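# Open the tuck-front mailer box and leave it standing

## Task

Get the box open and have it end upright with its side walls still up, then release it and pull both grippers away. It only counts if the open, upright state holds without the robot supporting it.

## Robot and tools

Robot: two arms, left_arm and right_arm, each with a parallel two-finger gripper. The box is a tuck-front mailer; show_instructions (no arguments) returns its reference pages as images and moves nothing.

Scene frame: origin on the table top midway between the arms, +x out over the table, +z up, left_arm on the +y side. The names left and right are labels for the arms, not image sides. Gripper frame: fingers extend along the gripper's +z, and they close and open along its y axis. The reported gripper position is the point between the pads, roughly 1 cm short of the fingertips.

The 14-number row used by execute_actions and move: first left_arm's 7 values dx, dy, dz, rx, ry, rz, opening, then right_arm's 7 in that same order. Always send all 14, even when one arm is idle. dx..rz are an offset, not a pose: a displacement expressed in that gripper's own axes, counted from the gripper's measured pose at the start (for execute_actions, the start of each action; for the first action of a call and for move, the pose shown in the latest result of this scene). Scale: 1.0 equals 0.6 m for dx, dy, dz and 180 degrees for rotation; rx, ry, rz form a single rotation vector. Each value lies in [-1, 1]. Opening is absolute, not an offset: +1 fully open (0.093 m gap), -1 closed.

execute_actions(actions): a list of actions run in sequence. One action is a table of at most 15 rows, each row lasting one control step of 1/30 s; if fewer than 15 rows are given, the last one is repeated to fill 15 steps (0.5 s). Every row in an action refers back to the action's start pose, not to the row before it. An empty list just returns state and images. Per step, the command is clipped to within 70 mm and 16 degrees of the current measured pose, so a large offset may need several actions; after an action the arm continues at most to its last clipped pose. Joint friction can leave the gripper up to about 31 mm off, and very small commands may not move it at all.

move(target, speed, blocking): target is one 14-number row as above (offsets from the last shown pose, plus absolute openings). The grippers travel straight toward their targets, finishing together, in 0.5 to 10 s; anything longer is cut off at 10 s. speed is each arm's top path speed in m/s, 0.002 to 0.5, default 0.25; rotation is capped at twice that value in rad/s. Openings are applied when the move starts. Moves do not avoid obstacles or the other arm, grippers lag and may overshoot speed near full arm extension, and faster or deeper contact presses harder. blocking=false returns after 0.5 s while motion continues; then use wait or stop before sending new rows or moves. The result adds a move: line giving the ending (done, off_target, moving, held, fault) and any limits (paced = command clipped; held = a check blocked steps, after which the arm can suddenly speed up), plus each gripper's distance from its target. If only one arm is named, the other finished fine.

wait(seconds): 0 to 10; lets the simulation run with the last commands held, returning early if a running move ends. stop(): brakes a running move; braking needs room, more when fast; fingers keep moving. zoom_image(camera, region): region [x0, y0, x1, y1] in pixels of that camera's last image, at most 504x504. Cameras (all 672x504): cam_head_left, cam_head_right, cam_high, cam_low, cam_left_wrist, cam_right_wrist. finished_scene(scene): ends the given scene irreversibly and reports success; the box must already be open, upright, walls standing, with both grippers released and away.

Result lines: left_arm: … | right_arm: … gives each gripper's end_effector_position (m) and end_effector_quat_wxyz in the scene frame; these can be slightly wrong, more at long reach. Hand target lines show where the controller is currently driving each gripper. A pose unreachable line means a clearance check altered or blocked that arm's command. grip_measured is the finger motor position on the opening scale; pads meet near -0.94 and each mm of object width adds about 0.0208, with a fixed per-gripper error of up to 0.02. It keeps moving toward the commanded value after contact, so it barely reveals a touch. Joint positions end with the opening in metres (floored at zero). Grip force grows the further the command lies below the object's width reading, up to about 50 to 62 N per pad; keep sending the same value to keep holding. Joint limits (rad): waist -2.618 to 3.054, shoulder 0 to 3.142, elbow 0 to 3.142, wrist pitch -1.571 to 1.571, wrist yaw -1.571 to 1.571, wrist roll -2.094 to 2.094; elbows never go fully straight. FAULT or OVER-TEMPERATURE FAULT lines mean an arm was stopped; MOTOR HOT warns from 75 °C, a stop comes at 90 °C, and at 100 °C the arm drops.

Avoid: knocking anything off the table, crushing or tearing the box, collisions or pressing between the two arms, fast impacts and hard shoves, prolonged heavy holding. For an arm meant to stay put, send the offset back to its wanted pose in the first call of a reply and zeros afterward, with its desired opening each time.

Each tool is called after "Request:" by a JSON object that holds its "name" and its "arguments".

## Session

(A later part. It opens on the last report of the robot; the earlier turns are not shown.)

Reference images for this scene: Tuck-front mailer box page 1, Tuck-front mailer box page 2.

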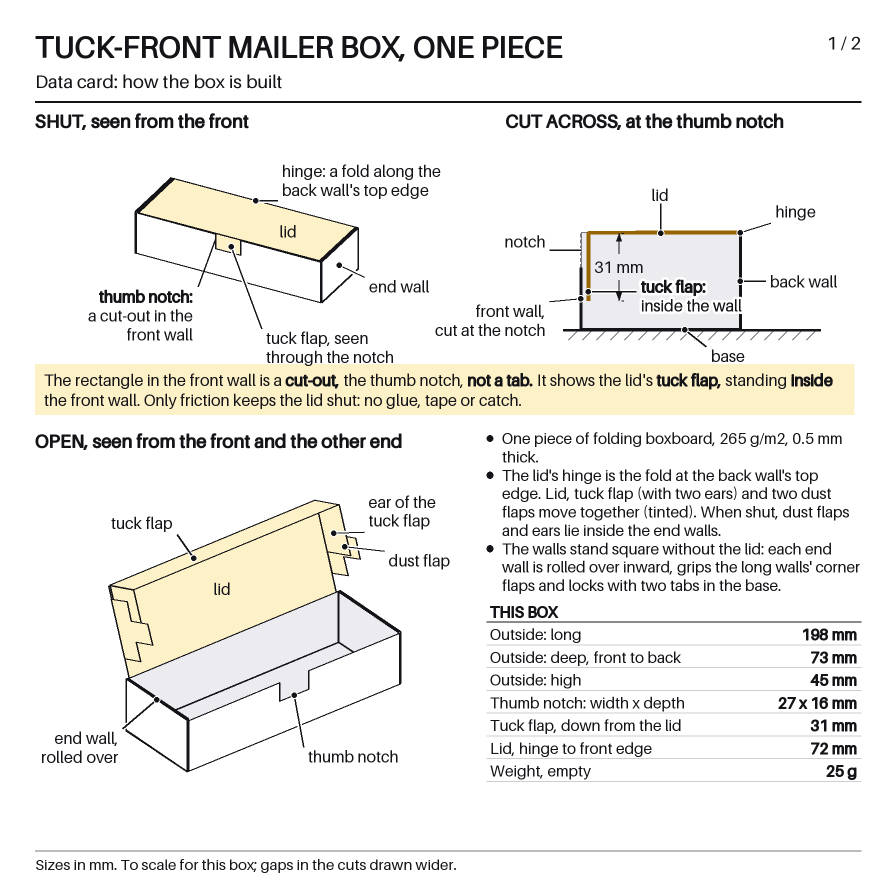

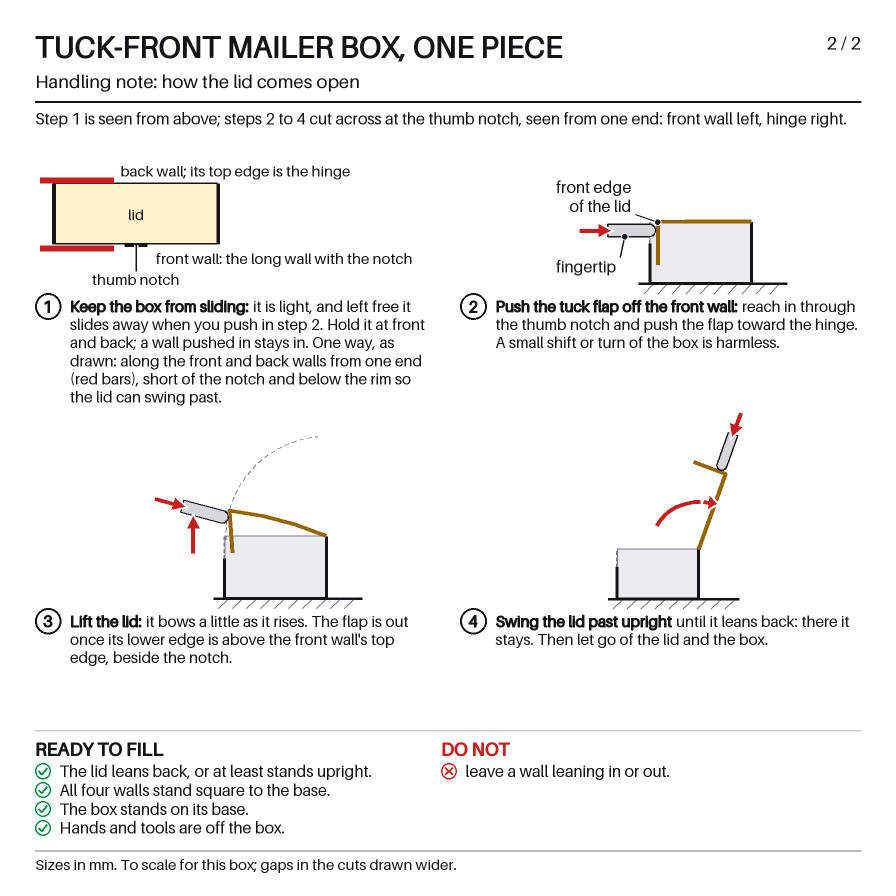

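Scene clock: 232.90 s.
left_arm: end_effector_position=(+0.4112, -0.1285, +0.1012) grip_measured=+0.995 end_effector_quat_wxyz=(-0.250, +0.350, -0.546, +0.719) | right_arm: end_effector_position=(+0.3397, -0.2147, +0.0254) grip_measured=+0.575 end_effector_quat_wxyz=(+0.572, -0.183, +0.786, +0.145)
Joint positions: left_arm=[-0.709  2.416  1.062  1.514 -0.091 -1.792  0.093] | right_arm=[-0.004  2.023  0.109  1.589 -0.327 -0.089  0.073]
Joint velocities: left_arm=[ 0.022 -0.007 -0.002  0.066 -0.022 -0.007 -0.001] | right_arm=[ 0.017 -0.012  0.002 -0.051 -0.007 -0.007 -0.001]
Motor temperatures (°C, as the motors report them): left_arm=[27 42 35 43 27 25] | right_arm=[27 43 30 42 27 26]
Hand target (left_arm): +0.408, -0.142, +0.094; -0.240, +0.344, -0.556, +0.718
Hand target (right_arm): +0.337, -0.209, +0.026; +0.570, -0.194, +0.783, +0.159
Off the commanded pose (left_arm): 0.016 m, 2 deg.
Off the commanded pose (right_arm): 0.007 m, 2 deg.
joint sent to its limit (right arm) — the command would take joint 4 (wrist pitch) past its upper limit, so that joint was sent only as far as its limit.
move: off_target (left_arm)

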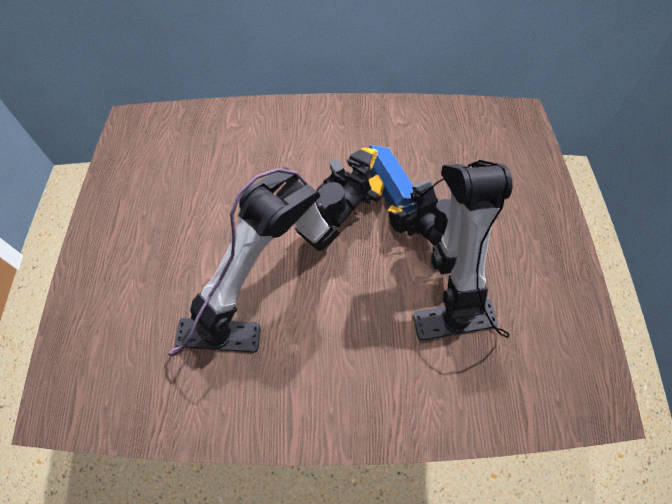

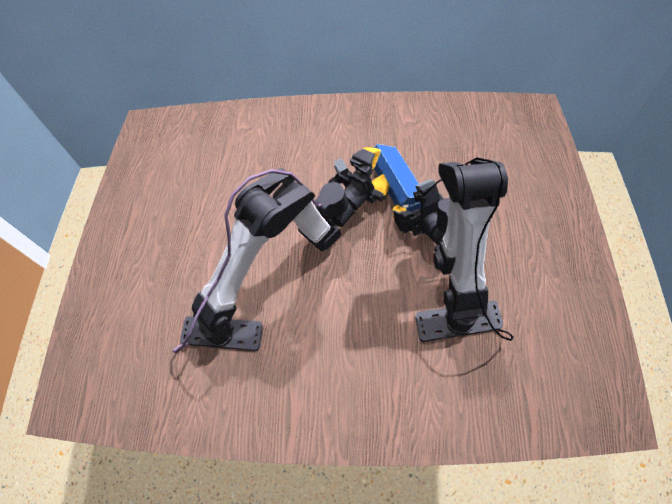

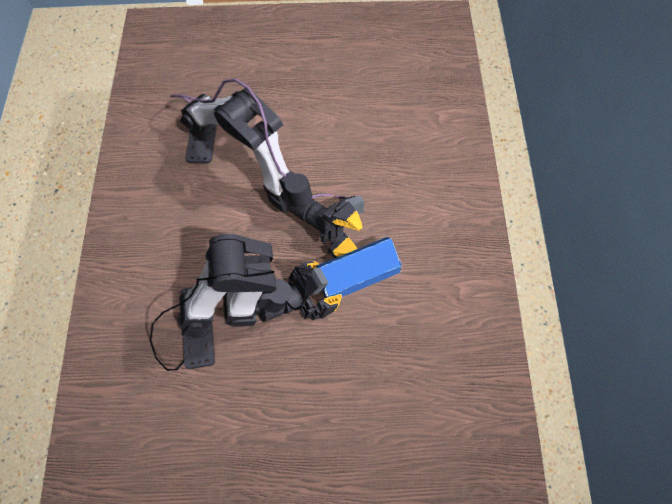

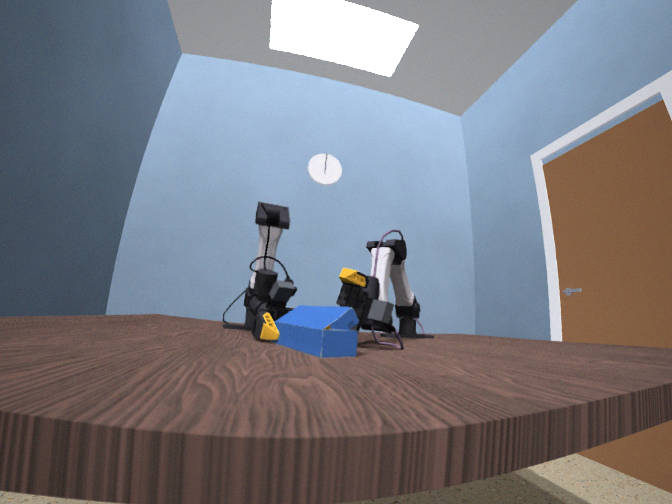

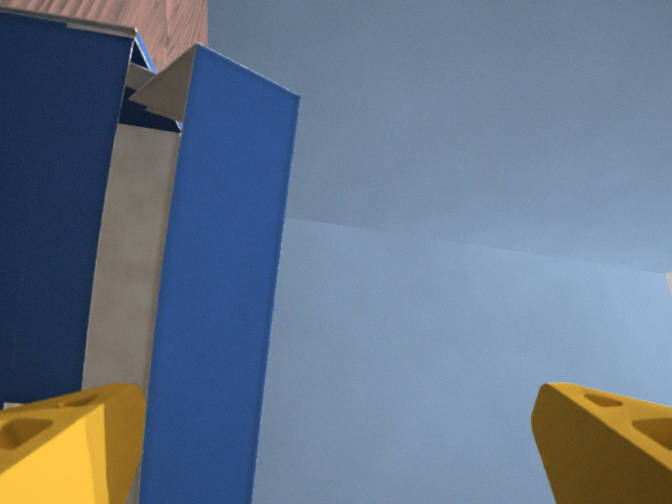

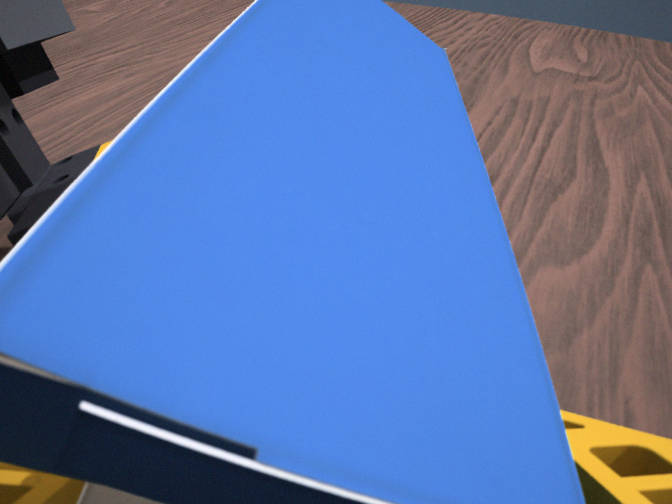

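Tip under the flap, wedge on rim. Lift.

Request:
{"name": "move", "arguments": {"target": [0.02,-0.07,0.03,0,0,0,0.8,0,0,0,0,0,0,0.57], "speed": 0.025}}

Request:
{"name": "move", "arguments": {"target": [0.03,-0.04,0.07,0,0,0,0.8,0,0,0,0,0,0,0.57], "speed": 0.03}}

Scene clock: 236.63 s.
left_arm: end_effector_position=(+0.4152, -0.1321, +0.1216) grip_measured=+0.802 end_effector_quat_wxyz=(-0.246, +0.359, -0.564, +0.702) | right_arm: end_effector_position=(+0.3396, -0.2146, +0.0254) grip_measured=+0.574 end_effector_quat_wxyz=(+0.572, -0.183, +0.786, +0.145)
Joint positions: left_arm=[-0.709  2.309  1.062  1.354 -0.092 -1.792  0.084] | right_arm=[-0.004  2.023  0.109  1.589 -0.327 -0.089  0.073]
Joint velocities: left_arm=[-0.012  0.002 -0.012 -0.037  0.007  0.022 -0.   ] | right_arm=[-0.007 -0.007  0.007  0.007 -0.066 -0.022  0.   ]
Motor temperatures (°C, as the motors report them): left_arm=[27 42 35 43 27 25] | right_arm=[27 43 30 42 27 26]
Hand target (left_arm): +0.417, -0.136, +0.147; -0.250, +0.350, -0.546, +0.719
Hand target (right_arm): +0.340, -0.215, +0.025; +0.572, -0.183, +0.786, +0.145
Off the commanded pose (left_arm): 0.026 m, 3 deg.
Off the commanded pose (right_arm): 0.000 m, 0 deg.
joint sent to its limit (right arm) — the command would take joint 4 (wrist pitch) past its upper limit, so that joint was sent only as far as its limit.
move: off_target (left_arm)

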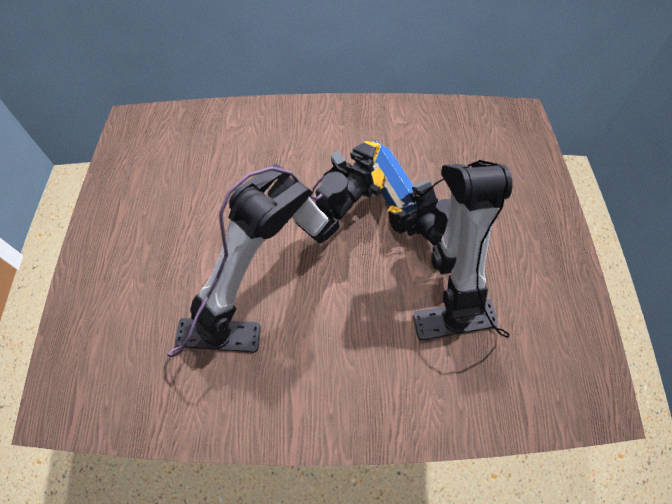

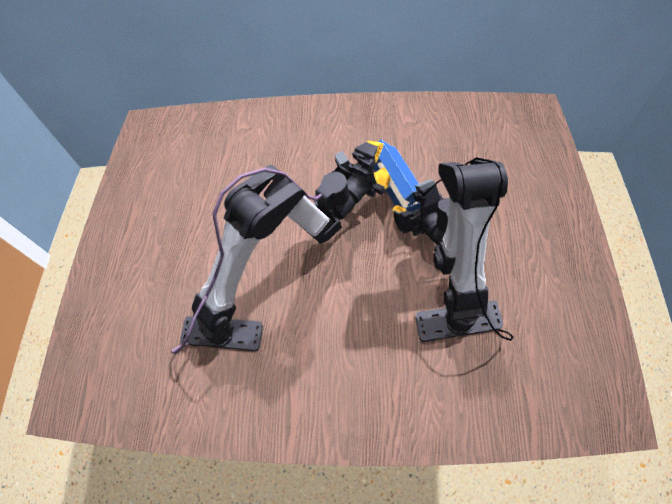

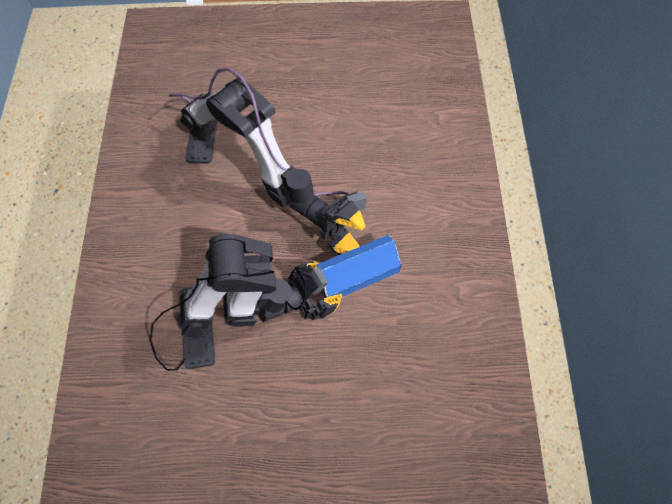

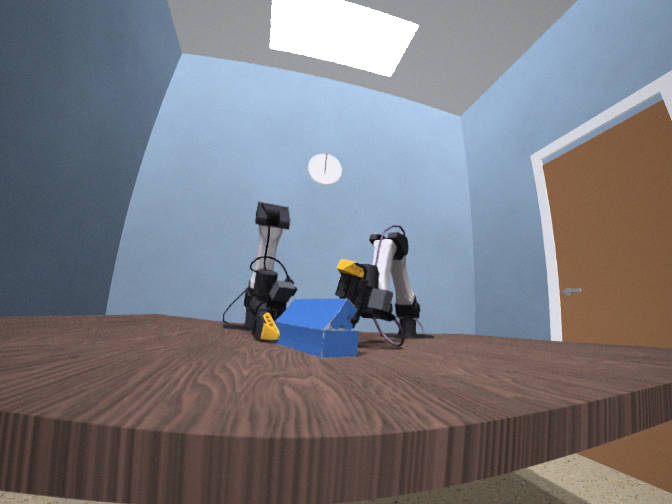

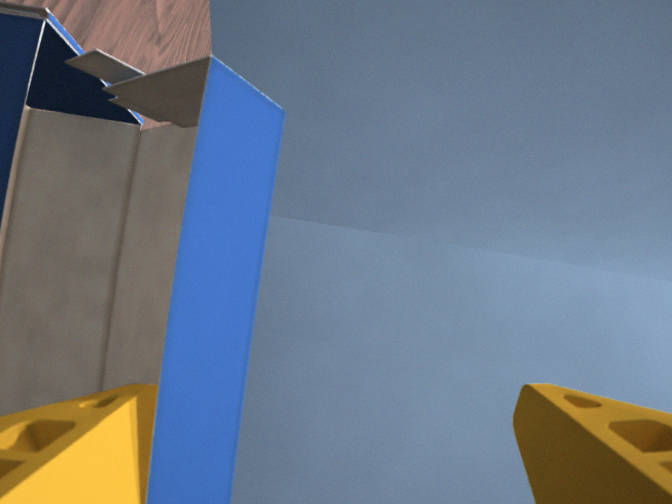

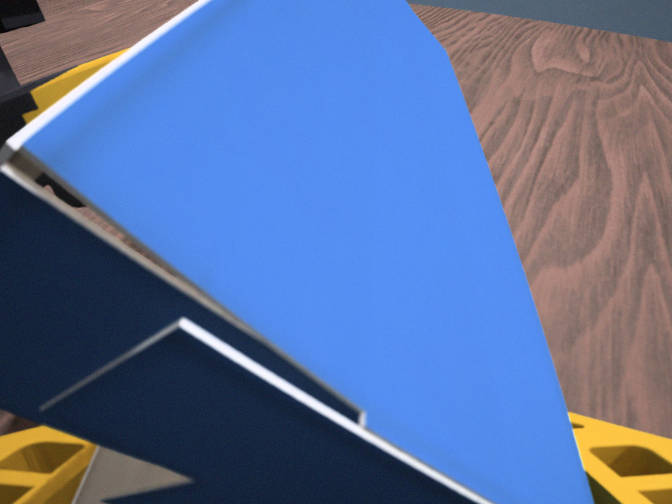

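Scene clock: 238.60 s.
left_arm: end_effector_position=(+0.4374, -0.1589, +0.1412) grip_measured=+0.802 end_effector_quat_wxyz=(-0.244, +0.364, -0.571, +0.694) | right_arm: end_effector_position=(+0.3396, -0.2146, +0.0254) grip_measured=+0.574 end_effector_quat_wxyz=(+0.572, -0.183, +0.786, +0.145)
Joint positions: left_arm=[-0.719  2.309  1.232  1.159 -0.105 -1.792  0.084] | right_arm=[-0.004  2.023  0.109  1.589 -0.327 -0.089  0.073]
Joint velocities: left_arm=[-0.002  0.007 -0.002 -0.022 -0.051 -0.007 -0.   ] | right_arm=[-0.022  0.002  0.002 -0.022  0.007  0.066 -0.001]
Motor temperatures (°C, as the motors report them): left_arm=[27 42 35 43 27 25] | right_arm=[27 43 30 42 27 26]
Hand target (left_arm): +0.437, -0.166, +0.153; -0.246, +0.359, -0.564, +0.702
Hand target (right_arm): +0.340, -0.215, +0.025; +0.572, -0.183, +0.786, +0.145
Off the commanded pose (left_arm): 0.014 m, 1 deg.
Off the commanded pose (right_arm): 0.000 m, 0 deg.
joint sent to its limit (right arm) — the command would take joint 4 (wrist pitch) past its upper limit, so that joint was sent only as far as its limit.
move: off_target (left_arm)

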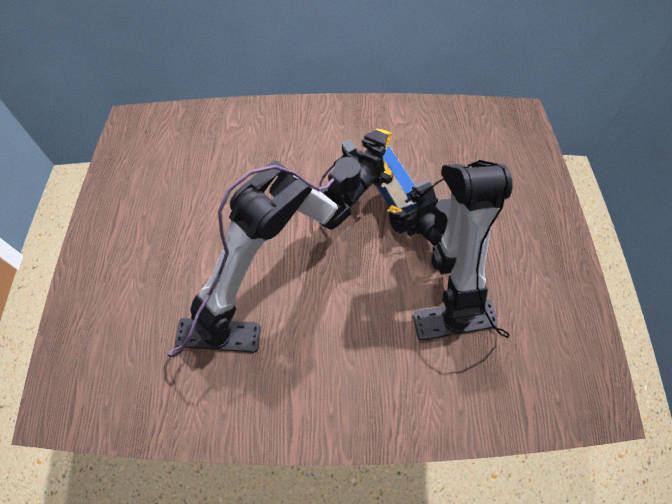

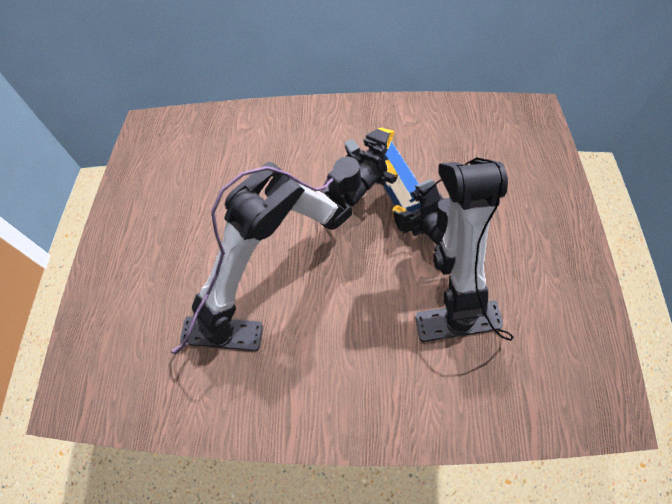

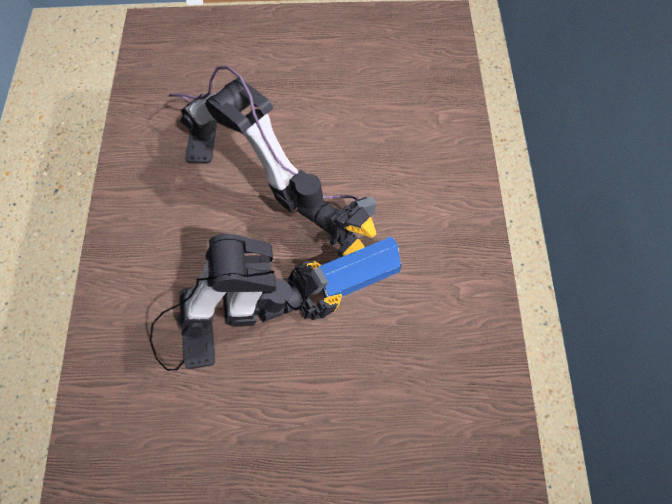

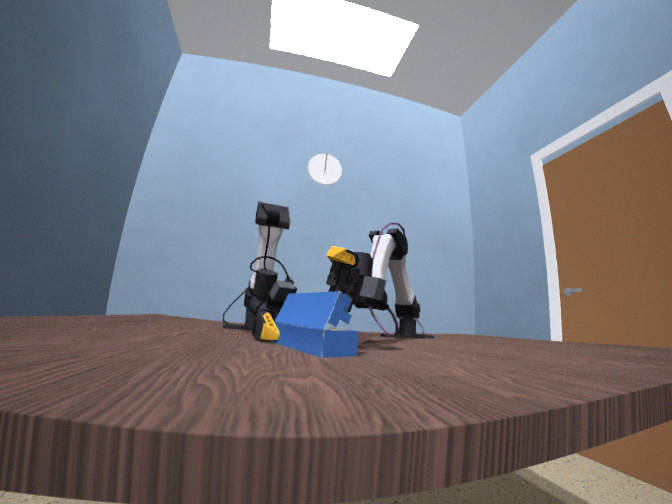

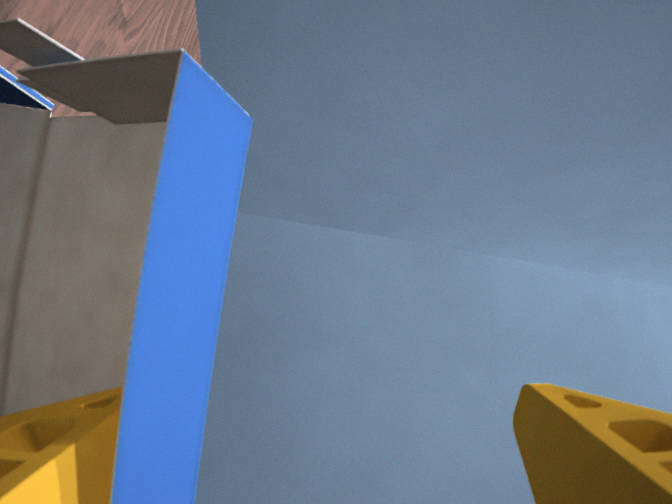

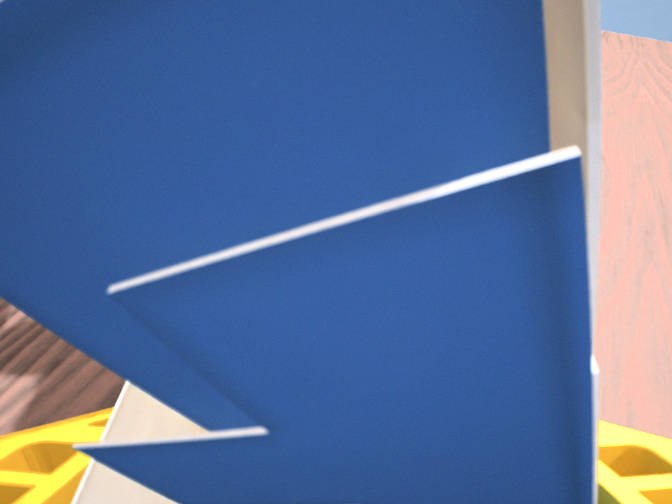

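Passes the camera.

Request:
{"name": "move", "arguments": {"target": [0.04,0.02,0.09,0,0,0,1,0,0,0,0,0,0,0.57], "speed": 0.03}}

Scene clock: 242.57 s.
left_arm: end_effector_position=(+0.4631, -0.2057, +0.1442) grip_measured=+0.995 end_effector_quat_wxyz=(-0.244, +0.365, -0.569, +0.695) | right_arm: end_effector_position=(+0.3420, -0.2200, +0.0251) grip_measured=+0.574 end_effector_quat_wxyz=(+0.574, -0.170, +0.790, +0.135)
Joint positions: left_arm=[-0.751  2.446  1.521  1.012 -0.138 -1.792  0.093] | right_arm=[-0.007  2.023  0.109  1.589 -0.297 -0.079  0.073]
Joint velocities: left_arm=[ 0.017 -0.002  0.007 -0.007  0.037  0.007  0.   ] | right_arm=[-0.012 -0.022  0.017 -0.066 -0.037 -0.081  0.   ]
Motor temperatures (°C, as the motors report them): left_arm=[27 43 36 43 27 25] | right_arm=[27 43 30 42 27 26]
Hand target (left_arm): +0.463, -0.213, +0.140; -0.244, +0.364, -0.571, +0.694
Hand target (right_arm): +0.340, -0.215, +0.025; +0.572, -0.183, +0.787, +0.145
Off the commanded pose (left_arm): 0.009 m, 0 deg.
Off the commanded pose (right_arm): 0.006 m, 2 deg.
joint sent to its limit (right arm) — the command would take joint 4 (wrist pitch) past its upper limit, so that joint was sent only as far as its limit.
move: done

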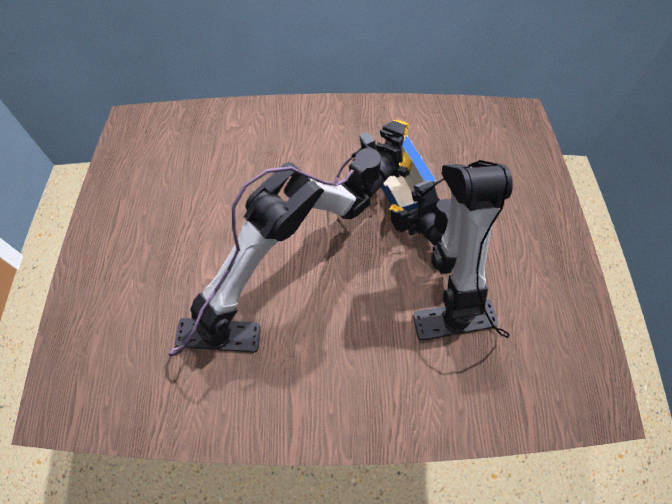

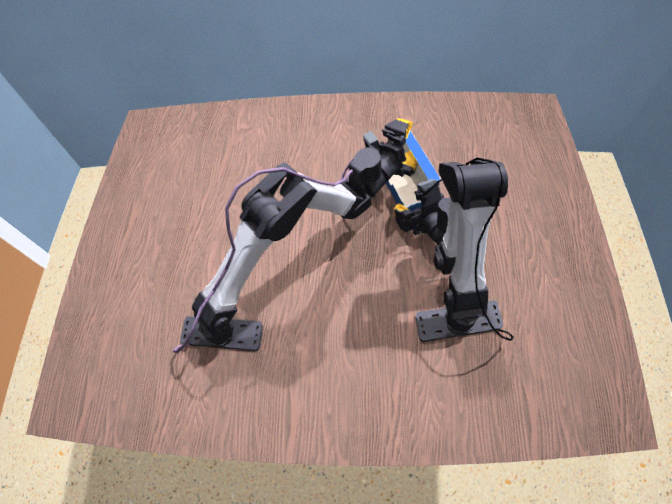

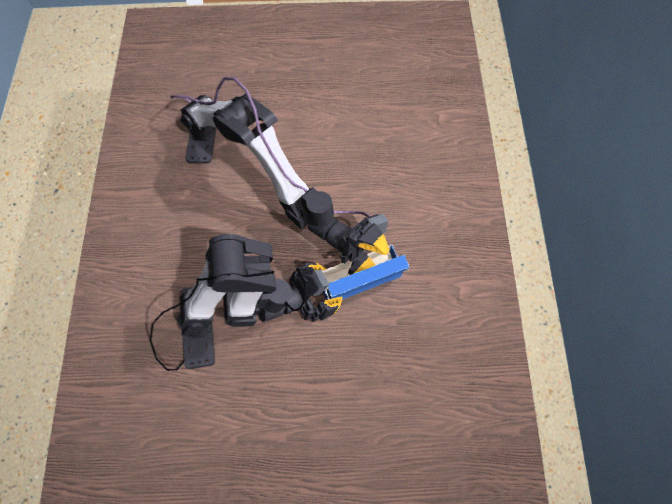

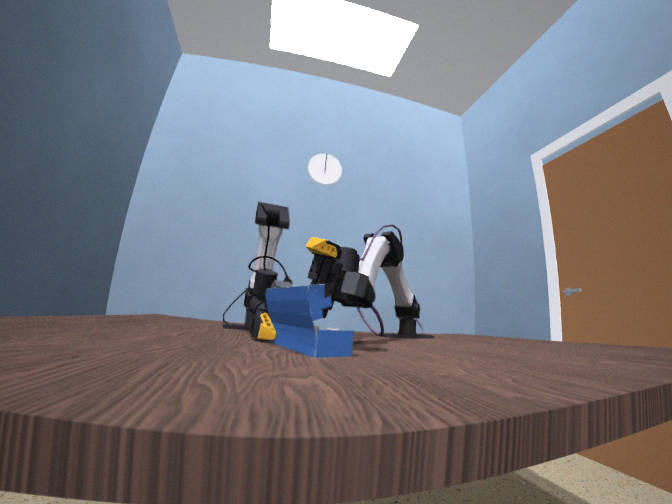

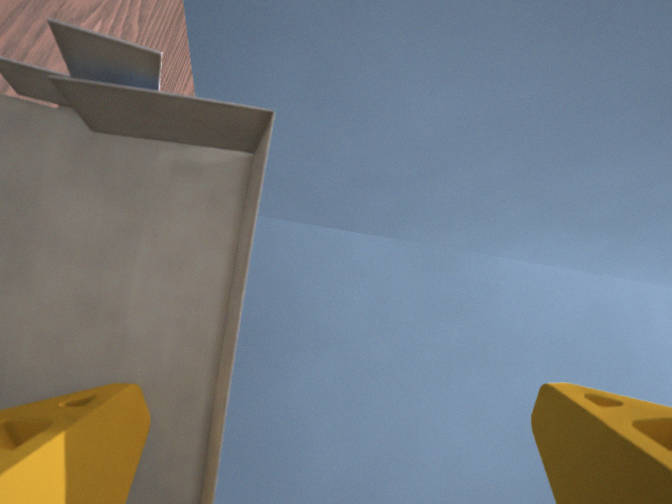

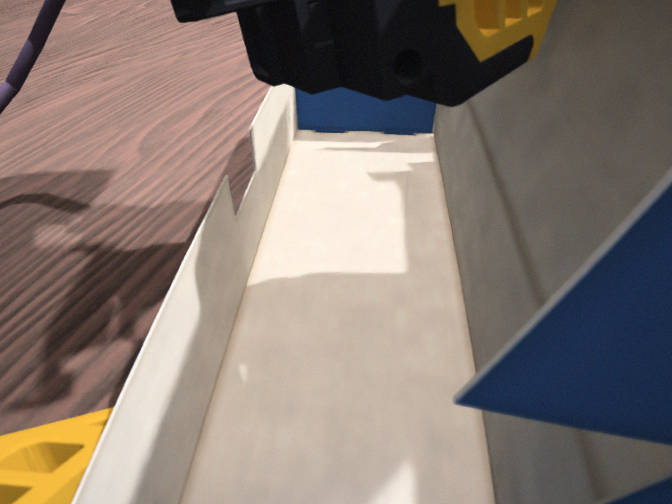

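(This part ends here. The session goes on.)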